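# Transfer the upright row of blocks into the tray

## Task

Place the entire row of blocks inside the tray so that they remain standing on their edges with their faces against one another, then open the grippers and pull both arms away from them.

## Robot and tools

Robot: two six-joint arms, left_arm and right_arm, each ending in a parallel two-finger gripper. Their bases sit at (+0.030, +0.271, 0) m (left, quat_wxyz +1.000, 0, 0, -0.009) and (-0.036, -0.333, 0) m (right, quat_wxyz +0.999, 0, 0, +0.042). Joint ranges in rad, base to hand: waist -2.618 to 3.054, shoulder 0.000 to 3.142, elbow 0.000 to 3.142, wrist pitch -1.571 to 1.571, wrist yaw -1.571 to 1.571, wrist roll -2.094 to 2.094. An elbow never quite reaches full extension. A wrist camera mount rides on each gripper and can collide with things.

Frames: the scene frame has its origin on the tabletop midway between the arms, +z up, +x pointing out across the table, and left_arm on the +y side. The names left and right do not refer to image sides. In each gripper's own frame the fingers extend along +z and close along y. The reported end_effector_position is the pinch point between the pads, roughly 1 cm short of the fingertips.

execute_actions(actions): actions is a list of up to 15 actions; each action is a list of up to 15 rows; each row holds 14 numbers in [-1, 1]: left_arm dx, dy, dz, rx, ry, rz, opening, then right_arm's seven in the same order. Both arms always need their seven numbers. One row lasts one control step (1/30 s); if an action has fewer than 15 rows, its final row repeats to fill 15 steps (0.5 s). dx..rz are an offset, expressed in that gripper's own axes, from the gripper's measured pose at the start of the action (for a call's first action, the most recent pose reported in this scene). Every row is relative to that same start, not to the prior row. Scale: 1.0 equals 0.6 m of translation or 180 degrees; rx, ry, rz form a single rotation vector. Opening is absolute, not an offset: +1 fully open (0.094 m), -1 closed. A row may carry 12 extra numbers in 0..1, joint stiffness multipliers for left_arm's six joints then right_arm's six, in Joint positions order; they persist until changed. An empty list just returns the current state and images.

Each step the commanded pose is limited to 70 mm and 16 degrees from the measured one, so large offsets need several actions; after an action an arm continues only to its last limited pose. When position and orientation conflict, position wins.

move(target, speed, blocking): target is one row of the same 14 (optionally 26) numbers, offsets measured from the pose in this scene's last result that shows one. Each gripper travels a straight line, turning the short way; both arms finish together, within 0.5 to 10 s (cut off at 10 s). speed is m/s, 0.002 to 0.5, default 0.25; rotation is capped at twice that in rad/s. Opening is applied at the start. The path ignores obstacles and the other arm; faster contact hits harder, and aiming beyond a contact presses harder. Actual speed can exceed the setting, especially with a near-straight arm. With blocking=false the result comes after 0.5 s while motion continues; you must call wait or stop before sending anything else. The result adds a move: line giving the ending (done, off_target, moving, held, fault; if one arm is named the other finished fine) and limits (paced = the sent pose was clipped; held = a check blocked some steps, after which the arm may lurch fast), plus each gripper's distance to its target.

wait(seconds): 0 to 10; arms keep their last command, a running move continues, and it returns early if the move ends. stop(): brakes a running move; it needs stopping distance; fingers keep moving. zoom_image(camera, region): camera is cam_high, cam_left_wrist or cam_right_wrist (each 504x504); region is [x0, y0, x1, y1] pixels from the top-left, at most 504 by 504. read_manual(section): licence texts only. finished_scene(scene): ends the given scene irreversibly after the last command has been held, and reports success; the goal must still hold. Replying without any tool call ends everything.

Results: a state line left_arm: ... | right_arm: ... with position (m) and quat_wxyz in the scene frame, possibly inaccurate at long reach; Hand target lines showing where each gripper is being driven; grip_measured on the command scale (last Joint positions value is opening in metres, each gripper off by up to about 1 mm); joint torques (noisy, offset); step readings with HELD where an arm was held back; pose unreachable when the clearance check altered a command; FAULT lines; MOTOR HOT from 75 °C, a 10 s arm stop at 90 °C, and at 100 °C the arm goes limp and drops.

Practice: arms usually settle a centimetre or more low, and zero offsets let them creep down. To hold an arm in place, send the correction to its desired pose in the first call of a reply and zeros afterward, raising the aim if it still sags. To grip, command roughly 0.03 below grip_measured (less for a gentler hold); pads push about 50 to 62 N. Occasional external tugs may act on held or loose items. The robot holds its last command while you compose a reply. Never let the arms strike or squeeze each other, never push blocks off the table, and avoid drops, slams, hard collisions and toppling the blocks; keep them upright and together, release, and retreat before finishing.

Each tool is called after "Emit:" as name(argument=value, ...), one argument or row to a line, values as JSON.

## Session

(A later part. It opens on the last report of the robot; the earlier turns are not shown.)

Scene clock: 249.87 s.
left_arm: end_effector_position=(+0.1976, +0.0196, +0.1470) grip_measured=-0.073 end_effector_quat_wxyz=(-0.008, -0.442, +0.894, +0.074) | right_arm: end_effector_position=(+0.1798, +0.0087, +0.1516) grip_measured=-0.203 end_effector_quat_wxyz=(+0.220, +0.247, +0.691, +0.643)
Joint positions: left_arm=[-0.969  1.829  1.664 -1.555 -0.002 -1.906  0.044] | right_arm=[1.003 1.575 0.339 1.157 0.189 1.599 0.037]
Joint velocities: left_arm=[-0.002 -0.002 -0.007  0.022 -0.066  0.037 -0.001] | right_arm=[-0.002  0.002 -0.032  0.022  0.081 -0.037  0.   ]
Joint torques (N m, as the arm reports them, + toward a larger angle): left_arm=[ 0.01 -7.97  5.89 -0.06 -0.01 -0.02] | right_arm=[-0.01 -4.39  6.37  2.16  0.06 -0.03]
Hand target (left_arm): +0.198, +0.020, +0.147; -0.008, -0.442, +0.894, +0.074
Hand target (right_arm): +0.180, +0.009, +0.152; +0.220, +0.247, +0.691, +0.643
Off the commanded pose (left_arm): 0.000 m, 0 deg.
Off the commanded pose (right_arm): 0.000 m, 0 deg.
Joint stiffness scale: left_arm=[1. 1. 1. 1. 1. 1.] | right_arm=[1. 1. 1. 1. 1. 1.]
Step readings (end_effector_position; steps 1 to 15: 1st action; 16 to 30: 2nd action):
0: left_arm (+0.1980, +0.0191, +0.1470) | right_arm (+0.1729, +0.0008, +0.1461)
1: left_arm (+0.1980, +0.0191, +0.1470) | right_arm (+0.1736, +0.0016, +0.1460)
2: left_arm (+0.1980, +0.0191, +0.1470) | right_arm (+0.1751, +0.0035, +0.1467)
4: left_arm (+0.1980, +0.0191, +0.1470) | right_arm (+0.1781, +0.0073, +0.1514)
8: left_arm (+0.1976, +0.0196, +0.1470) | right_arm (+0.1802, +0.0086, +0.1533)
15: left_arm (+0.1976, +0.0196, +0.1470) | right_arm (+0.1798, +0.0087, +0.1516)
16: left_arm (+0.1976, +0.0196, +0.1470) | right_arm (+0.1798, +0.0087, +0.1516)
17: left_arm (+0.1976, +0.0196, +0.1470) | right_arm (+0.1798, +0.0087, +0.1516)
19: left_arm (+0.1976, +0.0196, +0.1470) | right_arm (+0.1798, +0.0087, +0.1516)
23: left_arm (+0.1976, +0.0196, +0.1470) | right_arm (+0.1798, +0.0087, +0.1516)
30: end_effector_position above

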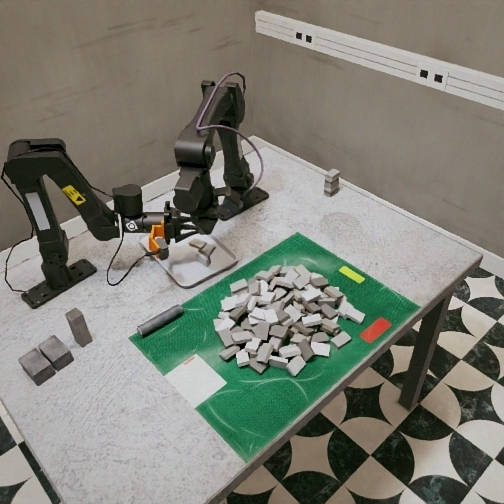

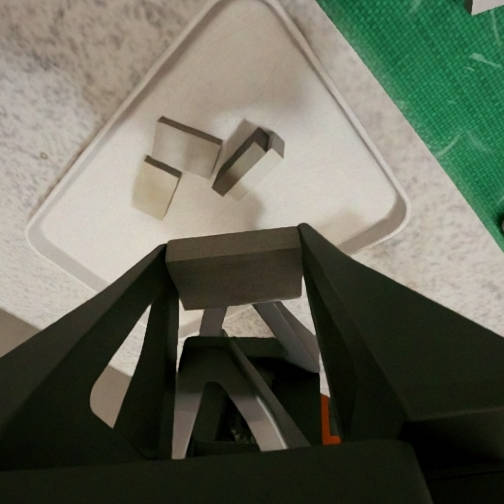

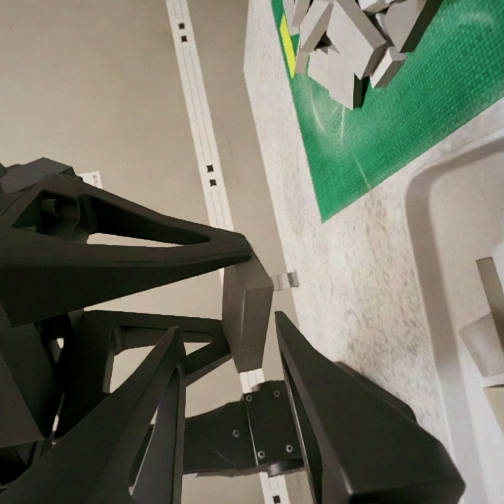

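Emit:
execute_actions(
  actions=[
    [[0,0,0,0,0,0,-0.12,0,0.0,0,0,0,0,-0.2]],
    [[0,0,0,0,0,0,-0.12,0,0.004,0.02,0,0,0,-0.2]],
    [[0,0,0,0,0,0,-0.12,0,0,0,0,0,0,-0.2]],
  ],
)

Scene clock: 254.07 s.
left_arm: end_effector_position=(+0.1976, +0.0196, +0.1470) grip_measured=-0.073 end_effector_quat_wxyz=(-0.008, -0.442, +0.894, +0.074) | right_arm: end_effector_position=(+0.1811, +0.0116, +0.1444) grip_measured=-0.203 end_effector_quat_wxyz=(+0.218, +0.248, +0.697, +0.636)
Joint positions: left_arm=[-0.969  1.829  1.664 -1.555 -0.002 -1.906  0.044] | right_arm=[1.003 1.603 0.349 1.157 0.188 1.6   0.037]
Joint velocities: left_arm=[-0.012  0.012 -0.002 -0.022 -0.081 -0.037  0.   ] | right_arm=[ 0.002 -0.007 -0.002 -0.081 -0.051 -0.051 -0.001]
Joint torques (N m, as the arm reports them, + toward a larger angle): left_arm=[ 0.08 -8.    5.92 -0.07  0.01 -0.05] | right_arm=[-0.01 -4.56  6.28  2.18  0.06 -0.04]
Hand target (left_arm): +0.198, +0.020, +0.147; -0.008, -0.442, +0.894, +0.074
Hand target (right_arm): +0.181, +0.012, +0.144; +0.218, +0.248, +0.697, +0.636
Off the commanded pose (left_arm): 0.000 m, 0 deg.
Off the commanded pose (right_arm): 0.000 m, 0 deg.
Joint stiffness scale: left_arm=[1. 1. 1. 1. 1. 1.] | right_arm=[1. 1. 1. 1. 1. 1.]
Step readings (end_effector_position; steps 1 to 15: 1st action; 16 to 30: 2nd action; 31 to 45: 3rd action):
0: left_arm (+0.1976, +0.0196, +0.1470) | right_arm (+0.1798, +0.0087, +0.1516)
1: left_arm (+0.1976, +0.0196, +0.1470) | right_arm (+0.1798, +0.0087, +0.1516)
2: left_arm (+0.1976, +0.0196, +0.1470) | right_arm (+0.1798, +0.0087, +0.1516)
4: left_arm (+0.1976, +0.0196, +0.1470) | right_arm (+0.1798, +0.0087, +0.1516)
8: left_arm (+0.1976, +0.0196, +0.1470) | right_arm (+0.1798, +0.0087, +0.1516)
15: left_arm (+0.1976, +0.0196, +0.1470) | right_arm (+0.1798, +0.0087, +0.1516)
16: left_arm (+0.1976, +0.0196, +0.1470) | right_arm (+0.1799, +0.0090, +0.1508)
17: left_arm (+0.1976, +0.0196, +0.1470) | right_arm (+0.1803, +0.0098, +0.1493)
19: left_arm (+0.1976, +0.0196, +0.1470) | right_arm (+0.1810, +0.0112, +0.1462)
23: left_arm (+0.1976, +0.0196, +0.1470) | right_arm (+0.1811, +0.0116, +0.1444)
30: left_arm (+0.1976, +0.0196, +0.1470) | right_arm (+0.1811, +0.0116, +0.1444)
31: left_arm (+0.1976, +0.0196, +0.1470) | right_arm (+0.1811, +0.0116, +0.1444)
32: left_arm (+0.1976, +0.0196, +0.1470) | right_arm (+0.1811, +0.0116, +0.1444)
34: left_arm (+0.1976, +0.0196, +0.1470) | right_arm (+0.1811, +0.0116, +0.1444)
38: left_arm (+0.1976, +0.0196, +0.1470) | right_arm (+0.1811, +0.0116, +0.1444)
45: end_effector_position above

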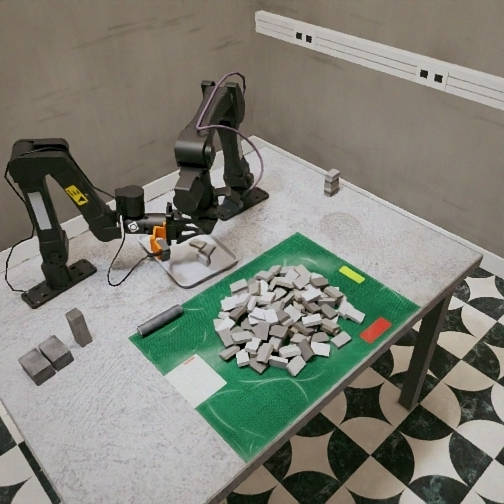

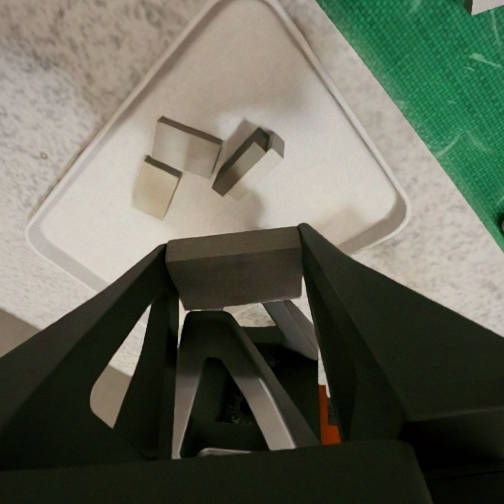

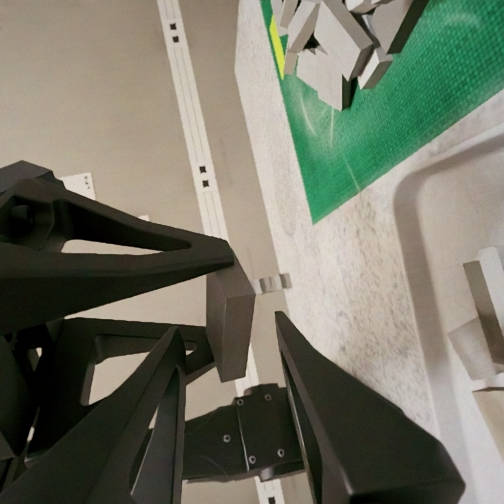

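Emit:
execute_actions(
  actions=[
    [[0,0,0,0,0,0,-0.12,0,0.014,0,0,0,0,-0.2]],
    [[0.015,0,0,0,0,0,-0.12,0,0,0,0,0,0,-0.2],[0.03,0,0,0,0,0,-0.12,0,0,0,0,0,0,-0.2],[0.042,0,-0.008,0,0,0,-0.12,0,0,0,0,0,0,-0.2]],
    [[0,0,0,0,0,0,-0.12,0,0,0,0,0,0,-0.2]],
  ],
)

Scene clock: 258.77 s.
left_arm: end_effector_position=(+0.1817, +0.0078, +0.1458) grip_measured=-0.073 end_effector_quat_wxyz=(-0.005, -0.435, +0.896, +0.087) | right_arm: end_effector_position=(+0.1832, +0.0076, +0.1423) grip_measured=-0.203 end_effector_quat_wxyz=(+0.223, +0.257, +0.702, +0.626)
Joint positions: left_arm=[-1.034  1.859  1.694 -1.579 -0.002 -1.957  0.044] | right_arm=[1.003 1.581 0.349 1.113 0.209 1.605 0.037]
Joint velocities: left_arm=[ 0.007  0.012 -0.002 -0.051  0.007 -0.051  0.   ] | right_arm=[ 0.007 -0.002  0.002 -0.022  0.022 -0.022 -0.   ]
Joint torques (N m, as the arm reports them, + toward a larger angle): left_arm=[-0.04 -8.22  5.85 -0.13  0.    0.01] | right_arm=[ 0.05 -4.52  6.42  2.17  0.02 -0.06]
Hand target (left_arm): +0.182, +0.008, +0.146; -0.005, -0.435, +0.896, +0.087
Hand target (right_arm): +0.183, +0.008, +0.142; +0.223, +0.256, +0.702, +0.626
Off the commanded pose (left_arm): 0.000 m, 0 deg.
Off the commanded pose (right_arm): 0.000 m, 0 deg.
Joint stiffness scale: left_arm=[1. 1. 1. 1. 1. 1.] | right_arm=[1. 1. 1. 1. 1. 1.]
Step readings (end_effector_position; steps 1 to 15: 1st action; 16 to 30: 2nd action; 31 to 45: 3rd action):
0: left_arm (+0.1976, +0.0196, +0.1470) | right_arm (+0.1811, +0.0116, +0.1444)
1: left_arm (+0.1976, +0.0196, +0.1470) | right_arm (+0.1810, +0.0114, +0.1441)
2: left_arm (+0.1976, +0.0196, +0.1470) | right_arm (+0.1808, +0.0111, +0.1442)
4: left_arm (+0.1976, +0.0196, +0.1470) | right_arm (+0.1806, +0.0107, +0.1456)
8: left_arm (+0.1976, +0.0196, +0.1470) | right_arm (+0.1804, +0.0104, +0.1458)
15: left_arm (+0.1976, +0.0196, +0.1470) | right_arm (+0.1803, +0.0102, +0.1439)
16: left_arm (+0.1973, +0.0194, +0.1470) | right_arm (+0.1803, +0.0102, +0.1439)
17: left_arm (+0.1960, +0.0185, +0.1466) | right_arm (+0.1803, +0.0102, +0.1439)
19: left_arm (+0.1906, +0.0136, +0.1466) | right_arm (+0.1806, +0.0100, +0.1439)
23: left_arm (+0.1814, +0.0082, +0.1455) | right_arm (+0.1820, +0.0086, +0.1425)
30: left_arm (+0.1816, +0.0077, +0.1458) | right_arm (+0.1828, +0.0079, +0.1423)
31: left_arm (+0.1817, +0.0078, +0.1458) | right_arm (+0.1831, +0.0077, +0.1423)
32: left_arm (+0.1817, +0.0078, +0.1458) | right_arm (+0.1831, +0.0077, +0.1423)
34: left_arm (+0.1817, +0.0078, +0.1458) | right_arm (+0.1832, +0.0076, +0.1423)
38: left_arm (+0.1817, +0.0078, +0.1458) | right_arm (+0.1832, +0.0076, +0.1423)
45: end_effector_position above

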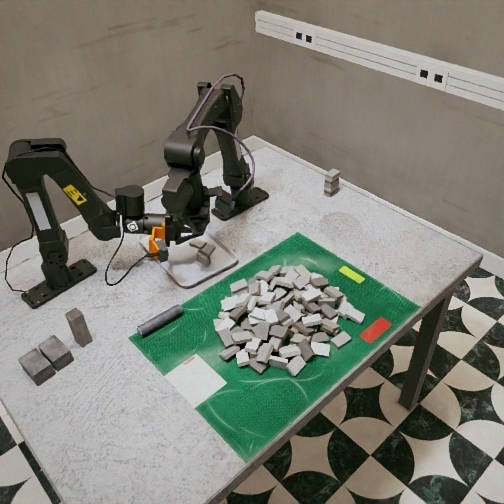

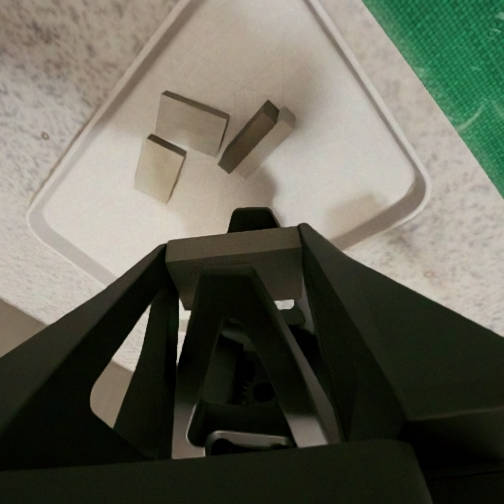

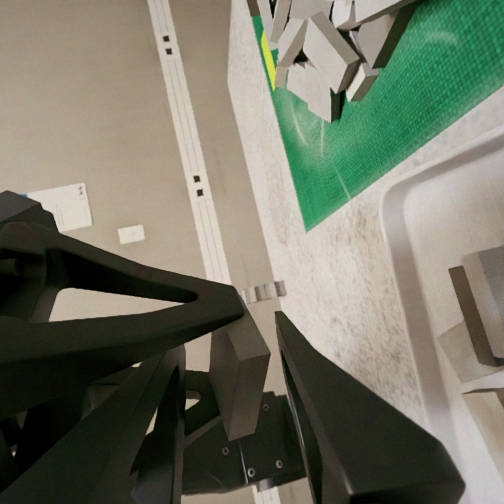

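Block is between the fingers, though pushed right a bit. Close.

Emit:
execute_actions(
  actions=[
    [[0,0,0,0,0,0,-0.12,0,0,0,0,0,0,-0.6]],
    [[0,0,0,0,0,0,-0.12,0,0,0,0,0,0,-0.82]],
    [[0,0,0,0,0,0,-0.12,0,0,0,0,0,0,-0.82]],
  ],
)

Scene clock: 261.53 s.
left_arm: end_effector_position=(+0.1835, +0.0058, +0.1453) grip_measured=-0.077 end_effector_quat_wxyz=(-0.003, -0.436, +0.896, +0.082) | right_arm: end_effector_position=(+0.1851, +0.0061, +0.1413) grip_measured=-0.799 end_effector_quat_wxyz=(+0.202, +0.290, +0.690, +0.632)
Joint positions: left_arm=[-1.034  1.859  1.694 -1.569 -0.005 -1.958  0.043] | right_arm=[1.002 1.582 0.349 1.11  0.22  1.686 0.009]
Joint velocities: left_arm=[-0.007  0.002  0.012 -0.007 -0.022  0.037  0.001] | right_arm=[ 0.007 -0.002 -0.007 -0.037 -0.007 -0.051 -0.002]
Joint torques (N m, as the arm reports them, + toward a larger angle): left_arm=[-0.05 -8.16  5.74 -0.11  0.    0.  ] | right_arm=[ 0.01 -4.43  6.42  2.16  0.04 -0.29]
Hand target (left_arm): +0.183, +0.006, +0.145; -0.003, -0.436, +0.896, +0.082
Hand target (right_arm): +0.185, +0.006, +0.141; +0.208, +0.282, +0.693, +0.630
Off the commanded pose (left_arm): 0.000 m, 0 deg.
Off the commanded pose (right_arm): 0.000 m, 1 deg.
Joint stiffness scale: left_arm=[1. 1. 1. 1. 1. 1.] | right_arm=[1. 1. 1. 1. 1. 1.]
Step readings (end_effector_position; steps 1 to 15: 1st action; 16 to 30: 2nd action; 31 to 45: 3rd action):
0: left_arm (+0.1817, +0.0078, +0.1458) | right_arm (+0.1832, +0.0076, +0.1423)
1: left_arm (+0.1817, +0.0078, +0.1458) | right_arm (+0.1832, +0.0076, +0.1423)
2: left_arm (+0.1818, +0.0078, +0.1458) | right_arm (+0.1831, +0.0075, +0.1410)
4: left_arm (+0.1818, +0.0076, +0.1458) | right_arm (+0.1832, +0.0074, +0.1401)
8: left_arm (+0.1819, +0.0077, +0.1458) | right_arm (+0.1833, +0.0073, +0.1401)
15: left_arm (+0.1819, +0.0077, +0.1458) | right_arm (+0.1833, +0.0073, +0.1401)
16: left_arm (+0.1819, +0.0075, +0.1457) | right_arm (+0.1834, +0.0073, +0.1407)
17: left_arm (+0.1825, +0.0069, +0.1456) | right_arm (+0.1840, +0.0069, +0.1411)
19: left_arm (+0.1834, +0.0059, +0.1454) | right_arm (+0.1849, +0.0062, +0.1413)
23: left_arm (+0.1834, +0.0060, +0.1454) | right_arm (+0.1849, +0.0062, +0.1412)
30: left_arm (+0.1834, +0.0060, +0.1454) | right_arm (+0.1849, +0.0062, +0.1412)
31: left_arm (+0.1835, +0.0059, +0.1454) | right_arm (+0.1850, +0.0061, +0.1413)
32: left_arm (+0.1835, +0.0058, +0.1453) | right_arm (+0.1851, +0.0061, +0.1413)
34: left_arm (+0.1835, +0.0058, +0.1453) | right_arm (+0.1851, +0.0061, +0.1413)
38: left_arm (+0.1835, +0.0058, +0.1453) | right_arm (+0.1851, +0.0061, +0.1413)
45: end_effector_position above

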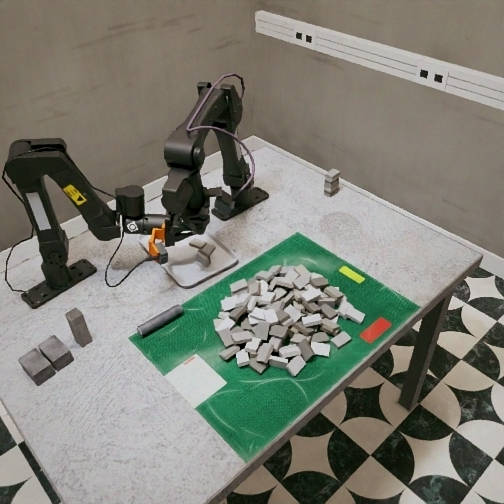

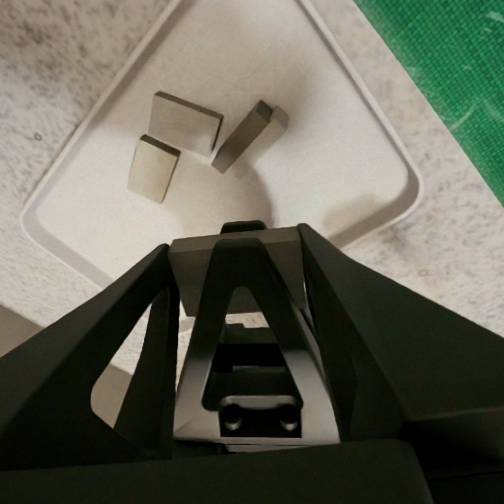

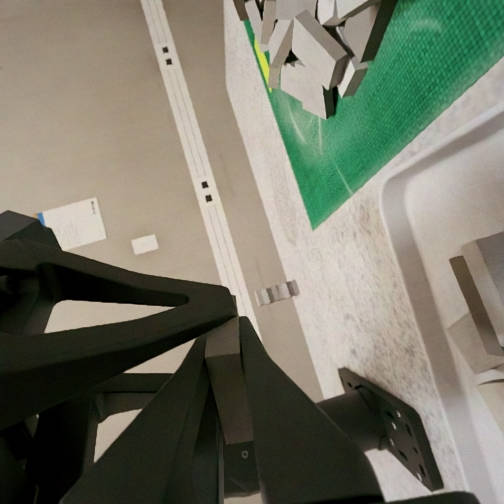

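Emit:
execute_actions(
  actions=[
    [[0,0,0,0,0,0,0.4,0,0.015,0,0,0,0,-0.84]],
    [[-0.1,0,-0.02,0,0,0,0.4,0,0,0,0,0,0,-0.84]],
    [[-0.1,0.1,0,0,0,0,0.4,0,0,0,0,0,0,-0.84]],
  ],
)

Scene clock: 266.10 s.
left_arm: end_effector_position=(+0.2154, +0.1290, +0.1614) grip_measured=+0.398 end_effector_quat_wxyz=(-0.005, -0.452, +0.889, +0.073) | right_arm: end_effector_position=(+0.1837, +0.0036, +0.1319) grip_measured=-0.800 end_effector_quat_wxyz=(+0.200, +0.293, +0.706, +0.613)
Joint positions: left_arm=[-0.676  1.557  1.415 -1.567 -0.048 -1.638  0.066] | right_arm=[1.002 1.562 0.349 1.04  0.22  1.687 0.009]
Joint velocities: left_arm=[-0.017  0.002 -0.012 -0.037  0.007 -0.007 -0.001] | right_arm=[ 0.007 -0.012 -0.007 -0.037 -0.051 -0.037  0.   ]
Joint torques (N m, as the arm reports them, + toward a larger angle): left_arm=[ 0.12 -6.34  6.1  -0.15 -0.08  0.05] | right_arm=[-0.03 -4.37  6.5   2.2   0.06 -0.02]
Hand target (left_arm): +0.215, +0.131, +0.164; -0.002, -0.446, +0.892, +0.071
Hand target (right_arm): +0.184, +0.004, +0.133; +0.200, +0.292, +0.705, +0.614
Off the commanded pose (left_arm): 0.004 m, 1 deg.
Off the commanded pose (right_arm): 0.001 m, 0 deg.
Joint stiffness scale: left_arm=[1. 1. 1. 1. 1. 1.] | right_arm=[1. 1. 1. 1. 1. 1.]
Step readings (end_effector_position; steps 1 to 15: 1st action; 16 to 30: 2nd action; 31 to 45: 3rd action):
0: left_arm (+0.1835, +0.0058, +0.1453) | right_arm (+0.1851, +0.0061, +0.1413)
1: left_arm (+0.1835, +0.0058, +0.1453) | right_arm (+0.1849, +0.0058, +0.1404)
2: left_arm (+0.1835, +0.0058, +0.1453) | right_arm (+0.1847, +0.0054, +0.1395)
4: left_arm (+0.1835, +0.0058, +0.1453) | right_arm (+0.1843, +0.0048, +0.1384)
8: left_arm (+0.1835, +0.0058, +0.1453) | right_arm (+0.1840, +0.0042, +0.1361)
15: left_arm (+0.1835, +0.0058, +0.1453) | right_arm (+0.1838, +0.0038, +0.1333)
16: left_arm (+0.1860, +0.0081, +0.1452) | right_arm (+0.1838, +0.0038, +0.1332)
17: left_arm (+0.1913, +0.0145, +0.1451) | right_arm (+0.1838, +0.0037, +0.1330)
19: left_arm (+0.2085, +0.0316, +0.1471) | right_arm (+0.1838, +0.0037, +0.1328)
23: left_arm (+0.2274, +0.0484, +0.1528) | right_arm (+0.1837, +0.0037, +0.1326)
30: left_arm (+0.2265, +0.0479, +0.1538) | right_arm (+0.1837, +0.0037, +0.1325)
31: left_arm (+0.2268, +0.0510, +0.1508) | right_arm (+0.1837, +0.0037, +0.1325)
32: left_arm (+0.2237, +0.0626, +0.1463) | right_arm (+0.1837, +0.0037, +0.1325)
34: left_arm (+0.2165, +0.0965, +0.1442) | right_arm (+0.1837, +0.0036, +0.1322)
38: left_arm (+0.2163, +0.1275, +0.1581) | right_arm (+0.1837, +0.0036, +0.1320)
45: end_effector_position above

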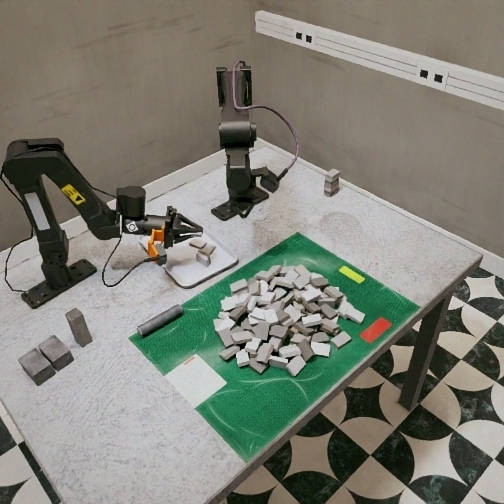

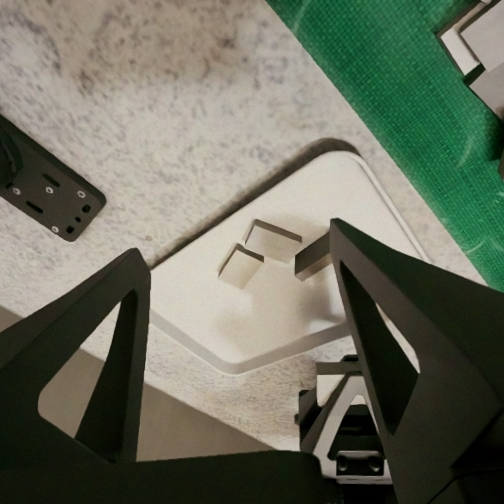

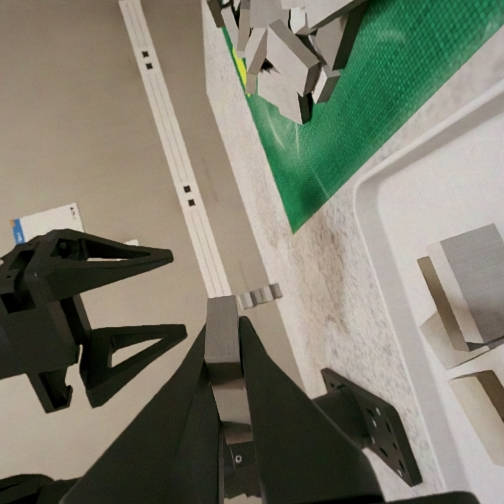

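Emit:
move(
  target=[0,0,0,0,0,0,0.4,0,0,-0.03,0.5,0,0,-0.84],
  speed=0.3,
)

Emit:
move(
  target=[0,0,0,0,0,0,0.4,0,0,0,0,0,-0.28,-0.84],
  speed=0.3,
)

Scene clock: 273.20 s.
left_arm: end_effector_position=(+0.2153, +0.1289, +0.1614) grip_measured=+0.398 end_effector_quat_wxyz=(-0.006, -0.449, +0.891, +0.073) | right_arm: end_effector_position=(+0.1824, +0.0074, +0.1202) grip_measured=-0.800 end_effector_quat_wxyz=(-0.007, +0.362, +0.928, +0.084)
Joint positions: left_arm=[-0.676  1.557  1.415 -1.567 -0.047 -1.632  0.066] | right_arm=[ 0.891  1.93   1.687 -1.168 -0.051  1.723  0.009]
Joint velocities: left_arm=[-0.002  0.002 -0.017 -0.007 -0.007  0.037  0.   ] | right_arm=[-0.002  0.007 -0.007 -0.037  0.022  0.022 -0.001]
Joint torques (N m, as the arm reports them, + toward a larger angle): left_arm=[-0.05 -5.47  5.99 -0.08 -0.03 -0.04] | right_arm=[-0.02 -9.2   7.07  0.6   0.02 -0.03]
Hand target (left_arm): +0.215, +0.129, +0.161; -0.005, -0.452, +0.889, +0.073
Hand target (right_arm): +0.181, +0.005, +0.123; -0.006, +0.362, +0.928, +0.085
Off the commanded pose (left_arm): 0.000 m, 0 deg.
Off the commanded pose (right_arm): 0.025 m, 18 deg; orientation clipped at the last step of the last action.
Joint stiffness scale: left_arm=[1. 1. 1. 1. 1. 1.] | right_arm=[1. 1. 1. 1. 1. 1.]
move: held (right_arm); limits=paced,held; held on 19 of 89 steps (right_arm), including the last (right_arm)
pose unreachable (right arm): on one or more control steps of this call, first in action 0 (counted from 0), this arm could not follow its commanded pose, so it was not sent that pose on those steps. On the call's last step it was still not sent that pose. It may still have moved: this result reports where it is.
cause: the commanded pose would bring a part of the arm too close to another arm (this arm's wrist (the part past joint 4) and the other arm's wrist (the part past joint 4)).

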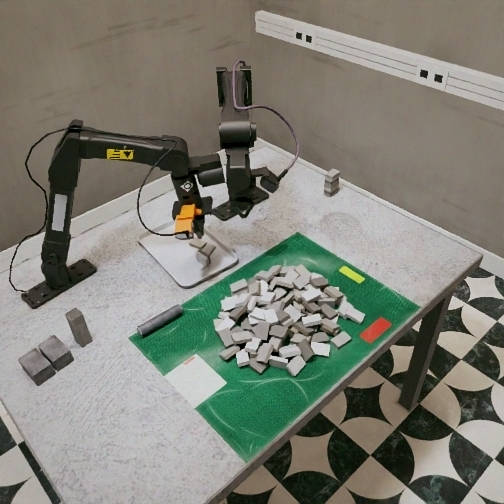

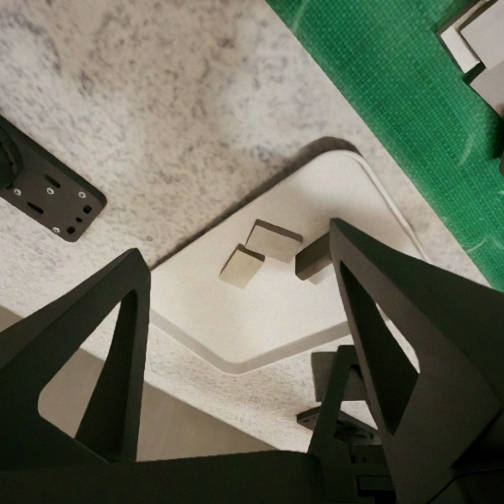

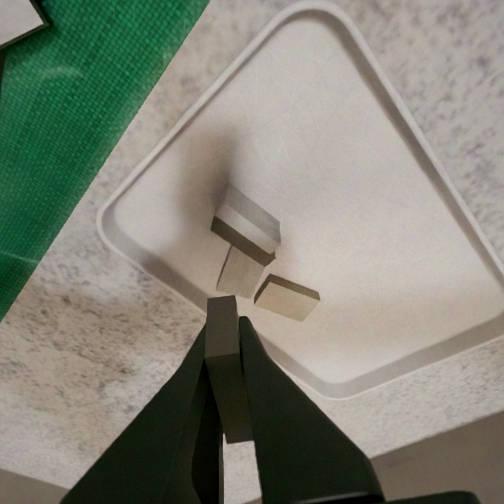

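Scene clock: 275.27 s.
left_arm: end_effector_position=(+0.2153, +0.1288, +0.1613) grip_measured=+0.398 end_effector_quat_wxyz=(-0.006, -0.449, +0.891, +0.073) | right_arm: end_effector_position=(+0.1824, +0.0074, +0.1202) grip_measured=-0.800 end_effector_quat_wxyz=(+0.029, -0.063, +0.994, +0.079)
Joint positions: left_arm=[-0.676  1.557  1.415 -1.567 -0.047 -1.632  0.066] | right_arm=[ 0.891  1.93   1.687 -1.168 -0.051  0.852  0.009]
Joint velocities: left_arm=[-0.007 -0.007 -0.022 -0.007 -0.095 -0.022  0.   ] | right_arm=[ 0.002 -0.002 -0.002  0.007 -0.007 -0.007 -0.   ]
Joint torques (N m, as the arm reports them, + toward a larger angle): left_arm=[ 0.   -5.46  5.97 -0.03 -0.04  0.02] | right_arm=[ 0.05 -8.35  7.75  0.62  0.02 -0.11]
Hand target (left_arm): +0.215, +0.129, +0.161; -0.006, -0.449, +0.891, +0.073
Hand target (right_arm): +0.182, +0.007, +0.120; +0.029, -0.068, +0.994, +0.079
Off the commanded pose (left_arm): 0.000 m, 0 deg.
Off the commanded pose (right_arm): 0.000 m, 1 deg.
Joint stiffness scale: left_arm=[1. 1. 1. 1. 1. 1.] | right_arm=[1. 1. 1. 1. 1. 1.]
move: done

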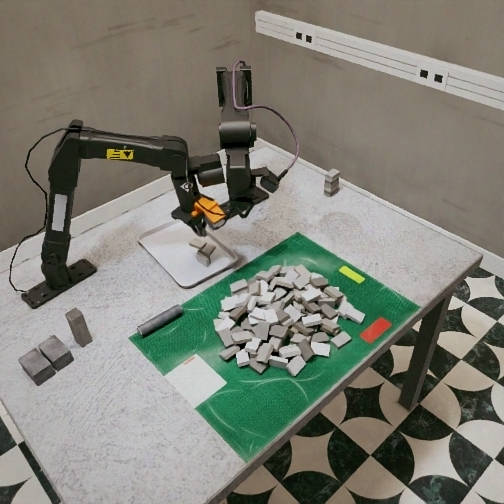

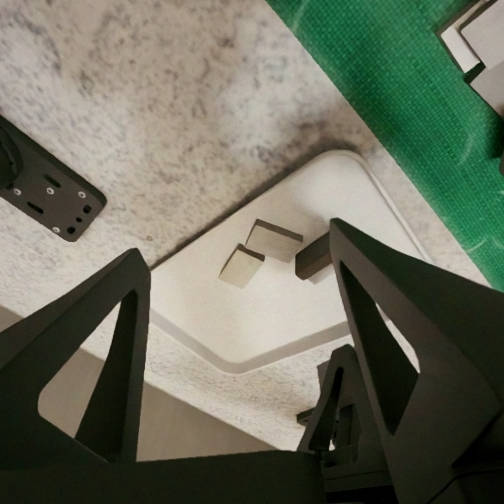

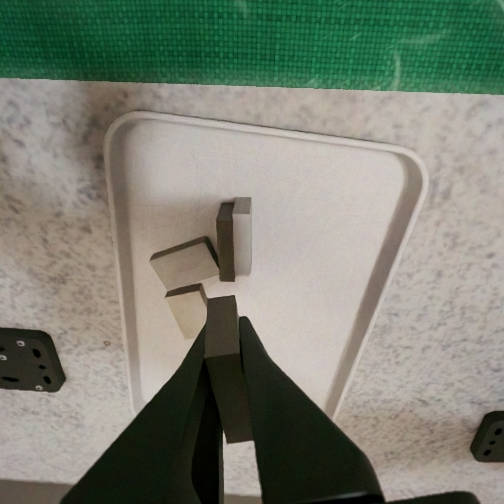

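Emit:
move(
  target=[0,0.15,0,0,0,0,0.45,0,0,0,0,0,0,-0.84],
)

Emit:
move(
  target=[0,0,0,0,0,0,0.45,0,-0.03,0.09,0.05,0,0,-0.84],
  speed=0.15,
)

Scene clock: 282.43 s.
left_arm: end_effector_position=(+0.2024, +0.1393, +0.1558) grip_measured=+0.448 end_effector_quat_wxyz=(-0.011, -0.448, +0.890, +0.084) | right_arm: end_effector_position=(+0.1824, +0.0074, +0.1202) grip_measured=-0.800 end_effector_quat_wxyz=(+0.029, -0.064, +0.994, +0.079)
Joint positions: left_arm=[-0.676  1.515  1.348 -1.567 -0.046 -1.632  0.068] | right_arm=[ 0.891  1.93   1.687 -1.168 -0.051  0.85   0.009]
Joint velocities: left_arm=[-0.017 -0.007 -0.007 -0.037  0.051 -0.007 -0.001] | right_arm=[-0.007 -0.012 -0.027 -0.007  0.022 -0.051 -0.001]
Joint torques (N m, as the arm reports them, + toward a larger angle): left_arm=[-0.01 -4.49  6.8  -0.06 -0.03 -0.01] | right_arm=[ 0.03 -8.35  7.78  0.61  0.    0.  ]
Hand target (left_arm): +0.206, +0.137, +0.156; -0.009, -0.449, +0.890, +0.079
Hand target (right_arm): +0.182, +0.007, +0.120; +0.029, -0.063, +0.994, +0.079
Off the commanded pose (left_arm): 0.075 m, 1 deg; position clipped at the last step of the last action.
Off the commanded pose (right_arm): 0.000 m, 0 deg.
Joint stiffness scale: left_arm=[1. 1. 1. 1. 1. 1.] | right_arm=[1. 1. 1. 1. 1. 1.]
move: held (left_arm); limits=paced,held; held on 15 of 21 steps (left_arm), including the last (left_arm)
pose unreachable (left arm): on one or more control steps of this call, first in action 0 (counted from 0), this arm could not follow its commanded pose, so it was not sent that pose on those steps. On the call's last step it was still not sent that pose. It may still have moved: this result reports where it is.
cause: the commanded pose would bring a part of the arm too close to another arm (this arm's wrist (the part past joint 4) and the other arm's wrist (the part past joint 4)).

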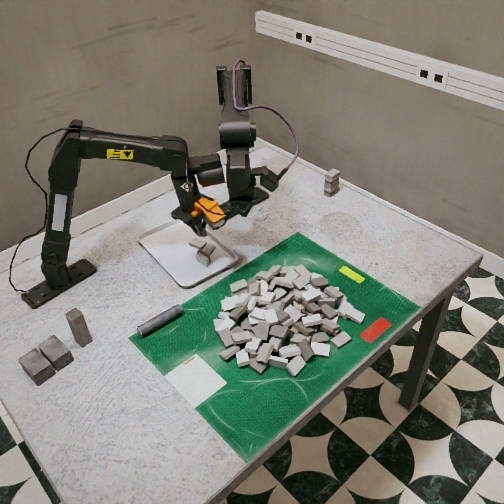

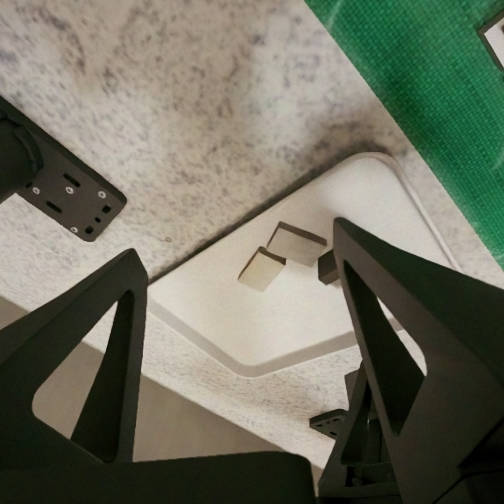

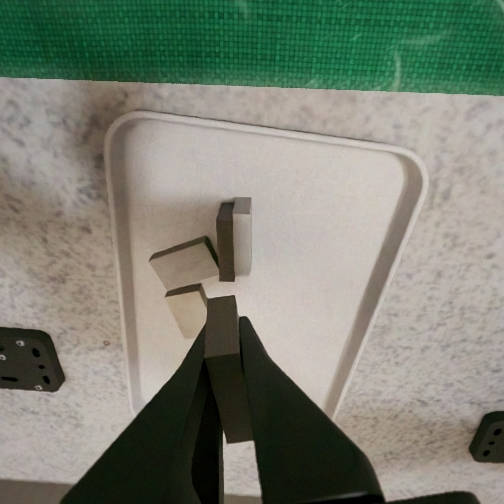

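Scene clock: 283.23 s.
left_arm: end_effector_position=(+0.2024, +0.1392, +0.1558) grip_measured=+0.448 end_effector_quat_wxyz=(-0.011, -0.448, +0.890, +0.084) | right_arm: end_effector_position=(+0.1831, +0.0069, +0.1138) grip_measured=-0.800 end_effector_quat_wxyz=(+0.026, -0.064, +0.995, +0.071)
Joint positions: left_arm=[-0.676  1.515  1.348 -1.567 -0.045 -1.632  0.068] | right_arm=[ 0.891  1.946  1.687 -1.168 -0.046  0.85   0.009]
Joint velocities: left_arm=[-0.007 -0.017 -0.007 -0.022  0.022 -0.022 -0.   ] | right_arm=[ 0.007  0.007 -0.007 -0.022 -0.007  0.007  0.   ]
Joint torques (N m, as the arm reports them, + toward a larger angle): left_arm=[-0.07 -5.07  5.99 -0.1  -0.03 -0.02] | right_arm=[-0.01 -9.1   7.68  0.57  0.03 -0.03]
Hand target (left_arm): +0.202, +0.139, +0.156; -0.011, -0.448, +0.890, +0.084
Hand target (right_arm): +0.183, +0.007, +0.117; +0.028, -0.064, +0.995, +0.075
Off the commanded pose (left_arm): 0.000 m, 0 deg.
Off the commanded pose (right_arm): 0.051 m, 8 deg.
Joint stiffness scale: left_arm=[1. 1. 1. 1. 1. 1.] | right_arm=[1. 1. 1. 1. 1. 1.]
move: held (right_arm); limits=held; held on 19 of 24 steps (right_arm), including the last (right_arm)
pose unreachable (right arm): on one or more control steps of this call, first in action 0 (counted from 0), this arm could not follow its commanded pose, so it was not sent that pose on those steps. On the call's last step it was still not sent that pose. It may still have moved: this result reports where it is.
cause: the commanded pose would bring a part of the arm too close to another arm (this arm's wrist (the part past joint 4) and the other arm's wrist (the part past joint 4)).

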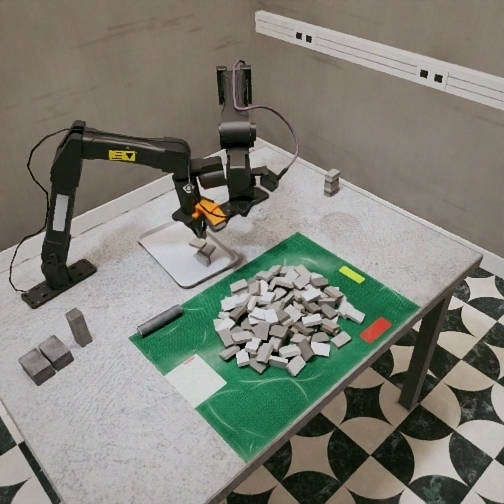

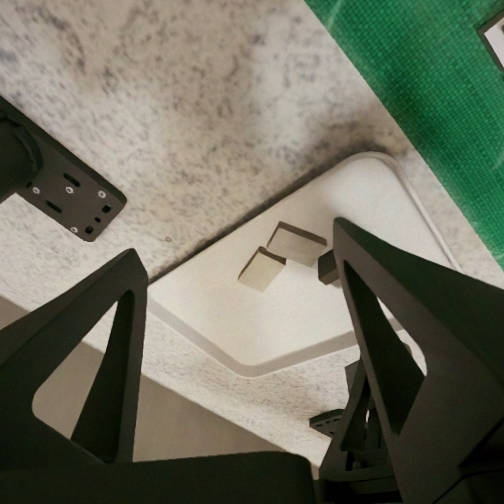

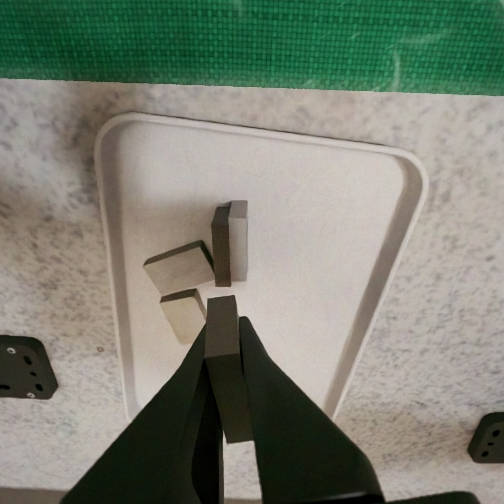

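Emit:
move(
  target=[-0.12,0.05,0,0,0,0,0.45,0,0,0,0,0,0,-0.84],
)

Emit:
move(
  target=[0,0,0,0,0,0,0.45,0,-0.03,0.08,0.045,0,0,-0.84],
  speed=0.15,
)

Scene clock: 286.97 s.
left_arm: end_effector_position=(+0.2254, +0.2082, +0.1603) grip_measured=+0.448 end_effector_quat_wxyz=(-0.013, -0.448, +0.890, +0.079) | right_arm: end_effector_position=(+0.1831, +0.0069, +0.1138) grip_measured=-0.800 end_effector_quat_wxyz=(+0.026, -0.064, +0.995, +0.071)
Joint positions: left_arm=[-0.369  1.447  1.307 -1.568 -0.084 -1.326  0.068] | right_arm=[ 0.891  1.946  1.687 -1.168 -0.046  0.85   0.009]
Joint velocities: left_arm=[ 0.012 -0.022 -0.017 -0.051 -0.022  0.037 -0.001] | right_arm=[-0.002 -0.012 -0.007  0.022  0.007 -0.022 -0.   ]
Joint torques (N m, as the arm reports them, + toward a larger angle): left_arm=[ 0.59 -6.3   5.06 -0.13 -0.15  0.03] | right_arm=[ 0.05 -8.47  7.75  0.57  0.02 -0.03]
Hand target (left_arm): +0.221, +0.213, +0.163; -0.009, -0.448, +0.890, +0.081
Hand target (right_arm): +0.183, +0.007, +0.114; +0.026, -0.064, +0.995, +0.071
Off the commanded pose (left_arm): 0.008 m, 1 deg.
Off the commanded pose (right_arm): 0.000 m, 0 deg.
Joint stiffness scale: left_arm=[1. 1. 1. 1. 1. 1.] | right_arm=[1. 1. 1. 1. 1. 1.]
joint sent to its limit (left arm) — the command would take joint 4 (wrist pitch) past its lower limit, so that joint was sent only as far as its limit.
move: done; limits=held; held on 4 of 31 steps (right_arm)
pose unreachable (right arm): on one or more control steps of this call, first in action 0 (counted from 0), this arm could not follow its commanded pose, so it was not sent that pose on those steps. It may still have moved: this result reports where it is.
cause: the commanded pose would bring a part of the arm too close to another arm (this arm's wrist (the part past joint 4) and the other arm's wrist (the part past joint 4)).

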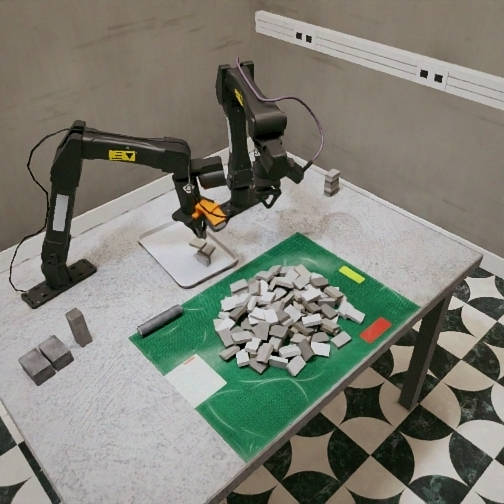

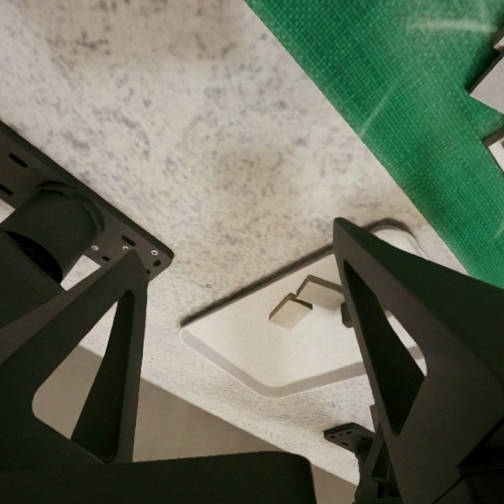

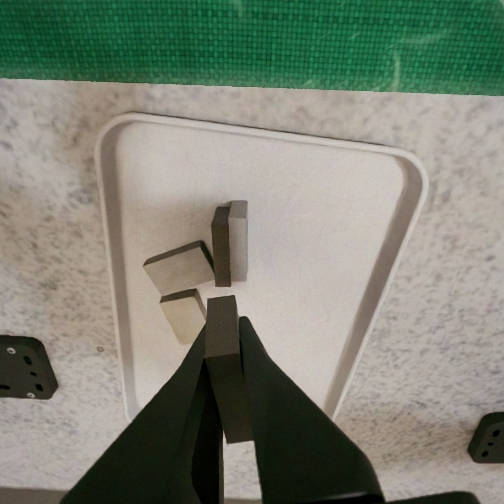

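Scene clock: 287.87 s.
left_arm: end_effector_position=(+0.2254, +0.2082, +0.1603) grip_measured=+0.448 end_effector_quat_wxyz=(-0.014, -0.448, +0.890, +0.079) | right_arm: end_effector_position=(+0.1865, -0.0070, +0.0605) grip_measured=-0.800 end_effector_quat_wxyz=(+0.017, -0.061, +0.998, -0.004)
Joint positions: left_arm=[-0.369  1.447  1.307 -1.568 -0.084 -1.326  0.068] | right_arm=[ 0.899  2.054  1.641 -1.142  0.032  0.861  0.009]
Joint velocities: left_arm=[-0.007 -0.007  0.002 -0.11  -0.125  0.022 -0.002] | right_arm=[ 0.007 -0.002 -0.007 -0.037  0.022  0.007 -0.001]
Joint torques (N m, as the arm reports them, + toward a larger angle): left_arm=[-0.04 -4.44  5.91 -0.05 -0.06  0.01] | right_arm=[ 0.89 -9.91  6.54  0.47  0.24  0.03]
Hand target (left_arm): +0.225, +0.208, +0.160; -0.013, -0.448, +0.890, +0.079
Hand target (right_arm): +0.187, -0.005, +0.063; +0.031, -0.062, +0.998, +0.001
Off the commanded pose (left_arm): 0.000 m, 0 deg.
Off the commanded pose (right_arm): 0.005 m, 2 deg.
Joint stiffness scale: left_arm=[1. 1. 1. 1. 1. 1.] | right_arm=[1. 1. 1. 1. 1. 1.]
move: done

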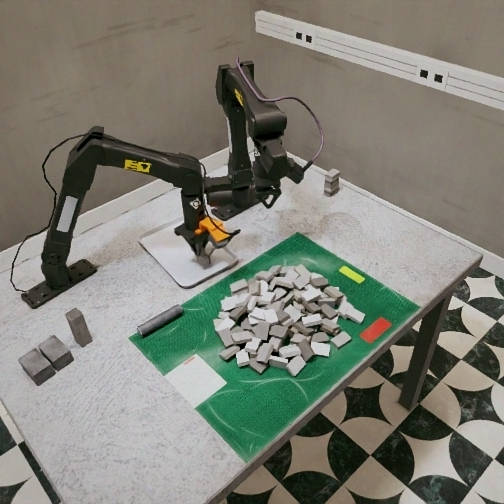

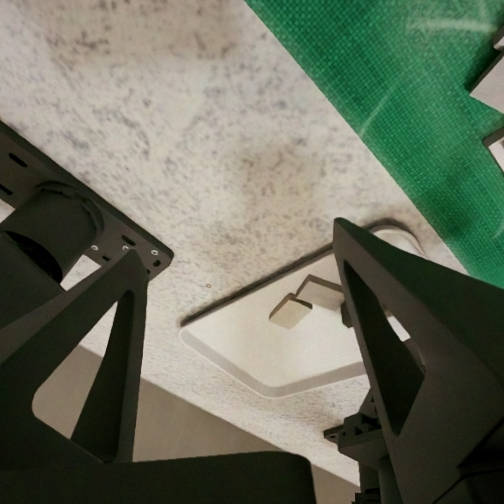

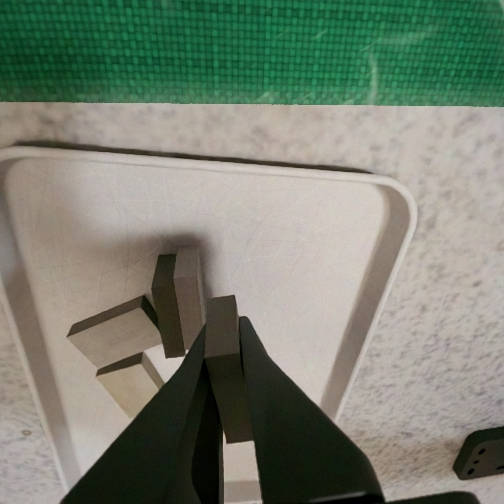

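Emit:
move(
  target=[0,0,0,0,0,0,0.45,0,-0.02,0.025,0,0,0,-0.84],
  speed=0.08,
)

Scene clock: 290.80 s.
left_arm: end_effector_position=(+0.2254, +0.2080, +0.1603) grip_measured=+0.448 end_effector_quat_wxyz=(-0.014, -0.448, +0.890, +0.079) | right_arm: end_effector_position=(+0.1856, -0.0192, +0.0415) grip_measured=-0.800 end_effector_quat_wxyz=(+0.010, -0.062, +0.998, -0.015)
Joint positions: left_arm=[-0.369  1.447  1.307 -1.568 -0.083 -1.326  0.068] | right_arm=[ 0.884  2.054  1.564 -1.091  0.034  0.844  0.009]
Joint velocities: left_arm=[-0.012 -0.017 -0.002 -0.037  0.007  0.007  0.001] | right_arm=[-0.012 -0.002 -0.002 -0.037 -0.081 -0.066  0.   ]
Joint torques (N m, as the arm reports them, + toward a larger angle): left_arm=[ 0.   -4.38  5.99 -0.04 -0.06 -0.01] | right_arm=[ -0.82 -10.46   5.93   0.43   0.05  -0.09]
Hand target (left_arm): +0.225, +0.208, +0.160; -0.014, -0.448, +0.890, +0.079
Hand target (right_arm): +0.189, -0.019, +0.046; +0.017, -0.061, +0.998, -0.004
Off the commanded pose (left_arm): 0.000 m, 0 deg.
Off the commanded pose (right_arm): 0.005 m, 2 deg.
Joint stiffness scale: left_arm=[1. 1. 1. 1. 1. 1.] | right_arm=[1. 1. 1. 1. 1. 1.]
move: done

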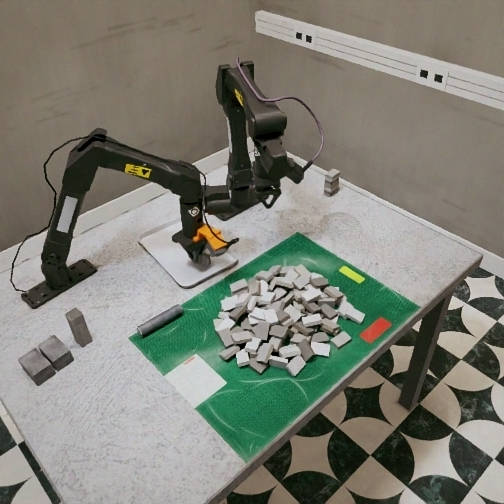

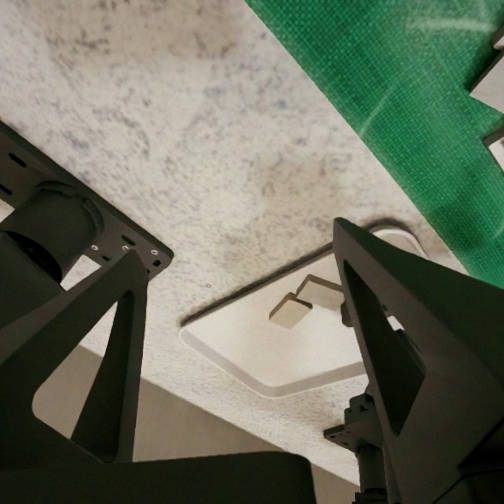

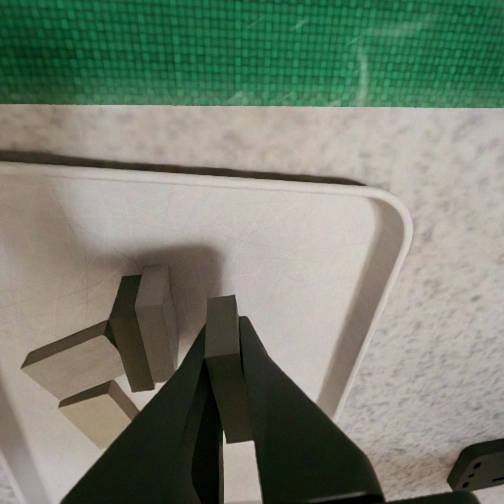

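Emit:
move(
  target=[0,0,0,0,0,0,0.45,-0.02,0.005,0.028,0,0,-0.03,-0.84],
  speed=0.05,
)

Scene clock: 296.17 s.
left_arm: end_effector_position=(+0.2253, +0.2080, +0.1603) grip_measured=+0.448 end_effector_quat_wxyz=(-0.014, -0.448, +0.890, +0.079) | right_arm: end_effector_position=(+0.1891, -0.0208, +0.0206) grip_measured=-0.800 end_effector_quat_wxyz=(-0.002, -0.110, +0.994, -0.028)
Joint positions: left_arm=[-0.369  1.447  1.307 -1.568 -0.082 -1.326  0.068] | right_arm=[ 0.875  2.111  1.564 -1.068  0.034  0.738  0.009]
Joint velocities: left_arm=[ 0.002 -0.007  0.002  0.037 -0.051 -0.051  0.   ] | right_arm=[-0.007  0.002  0.007  0.022 -0.066 -0.081  0.   ]
Joint torques (N m, as the arm reports them, + toward a larger angle): left_arm=[-0.02 -4.54  5.88 -0.06 -0.05  0.02] | right_arm=[-0.91 -9.49  8.34  0.36  0.1  -0.09]
Hand target (left_arm): +0.225, +0.208, +0.160; -0.014, -0.448, +0.890, +0.079
Hand target (right_arm): +0.197, -0.016, +0.025; +0.009, -0.109, +0.994, -0.015
Off the commanded pose (left_arm): 0.000 m, 0 deg.
Off the commanded pose (right_arm): 0.011 m, 2 deg.
Joint stiffness scale: left_arm=[1. 1. 1. 1. 1. 1.] | right_arm=[1. 1. 1. 1. 1. 1.]
move: off_target (right_arm)

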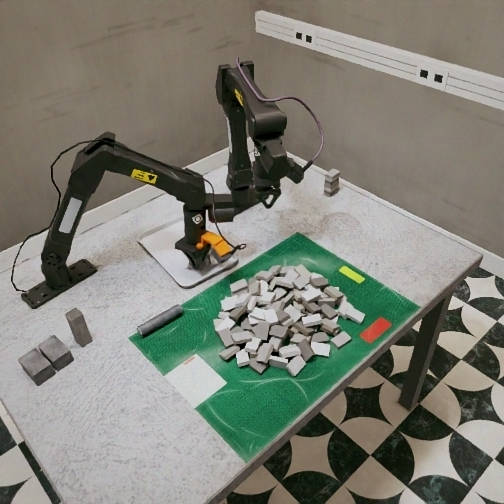

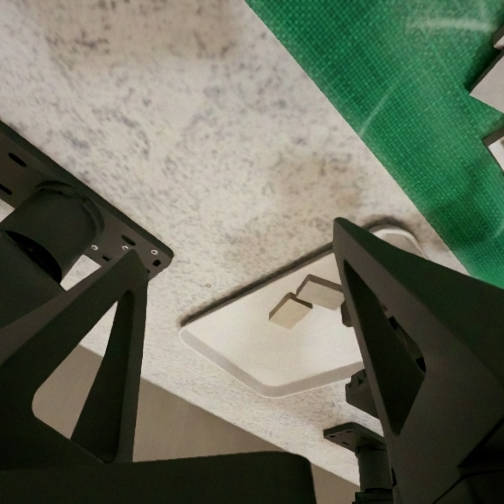

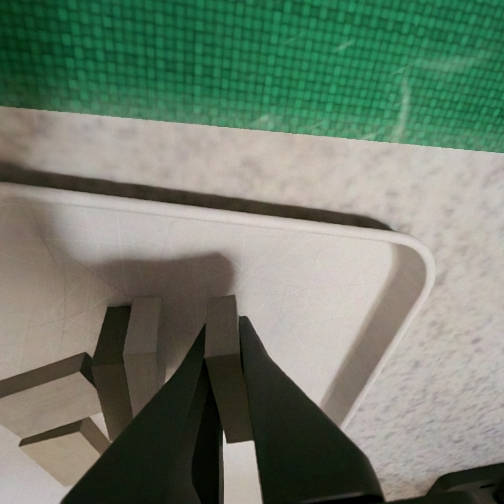

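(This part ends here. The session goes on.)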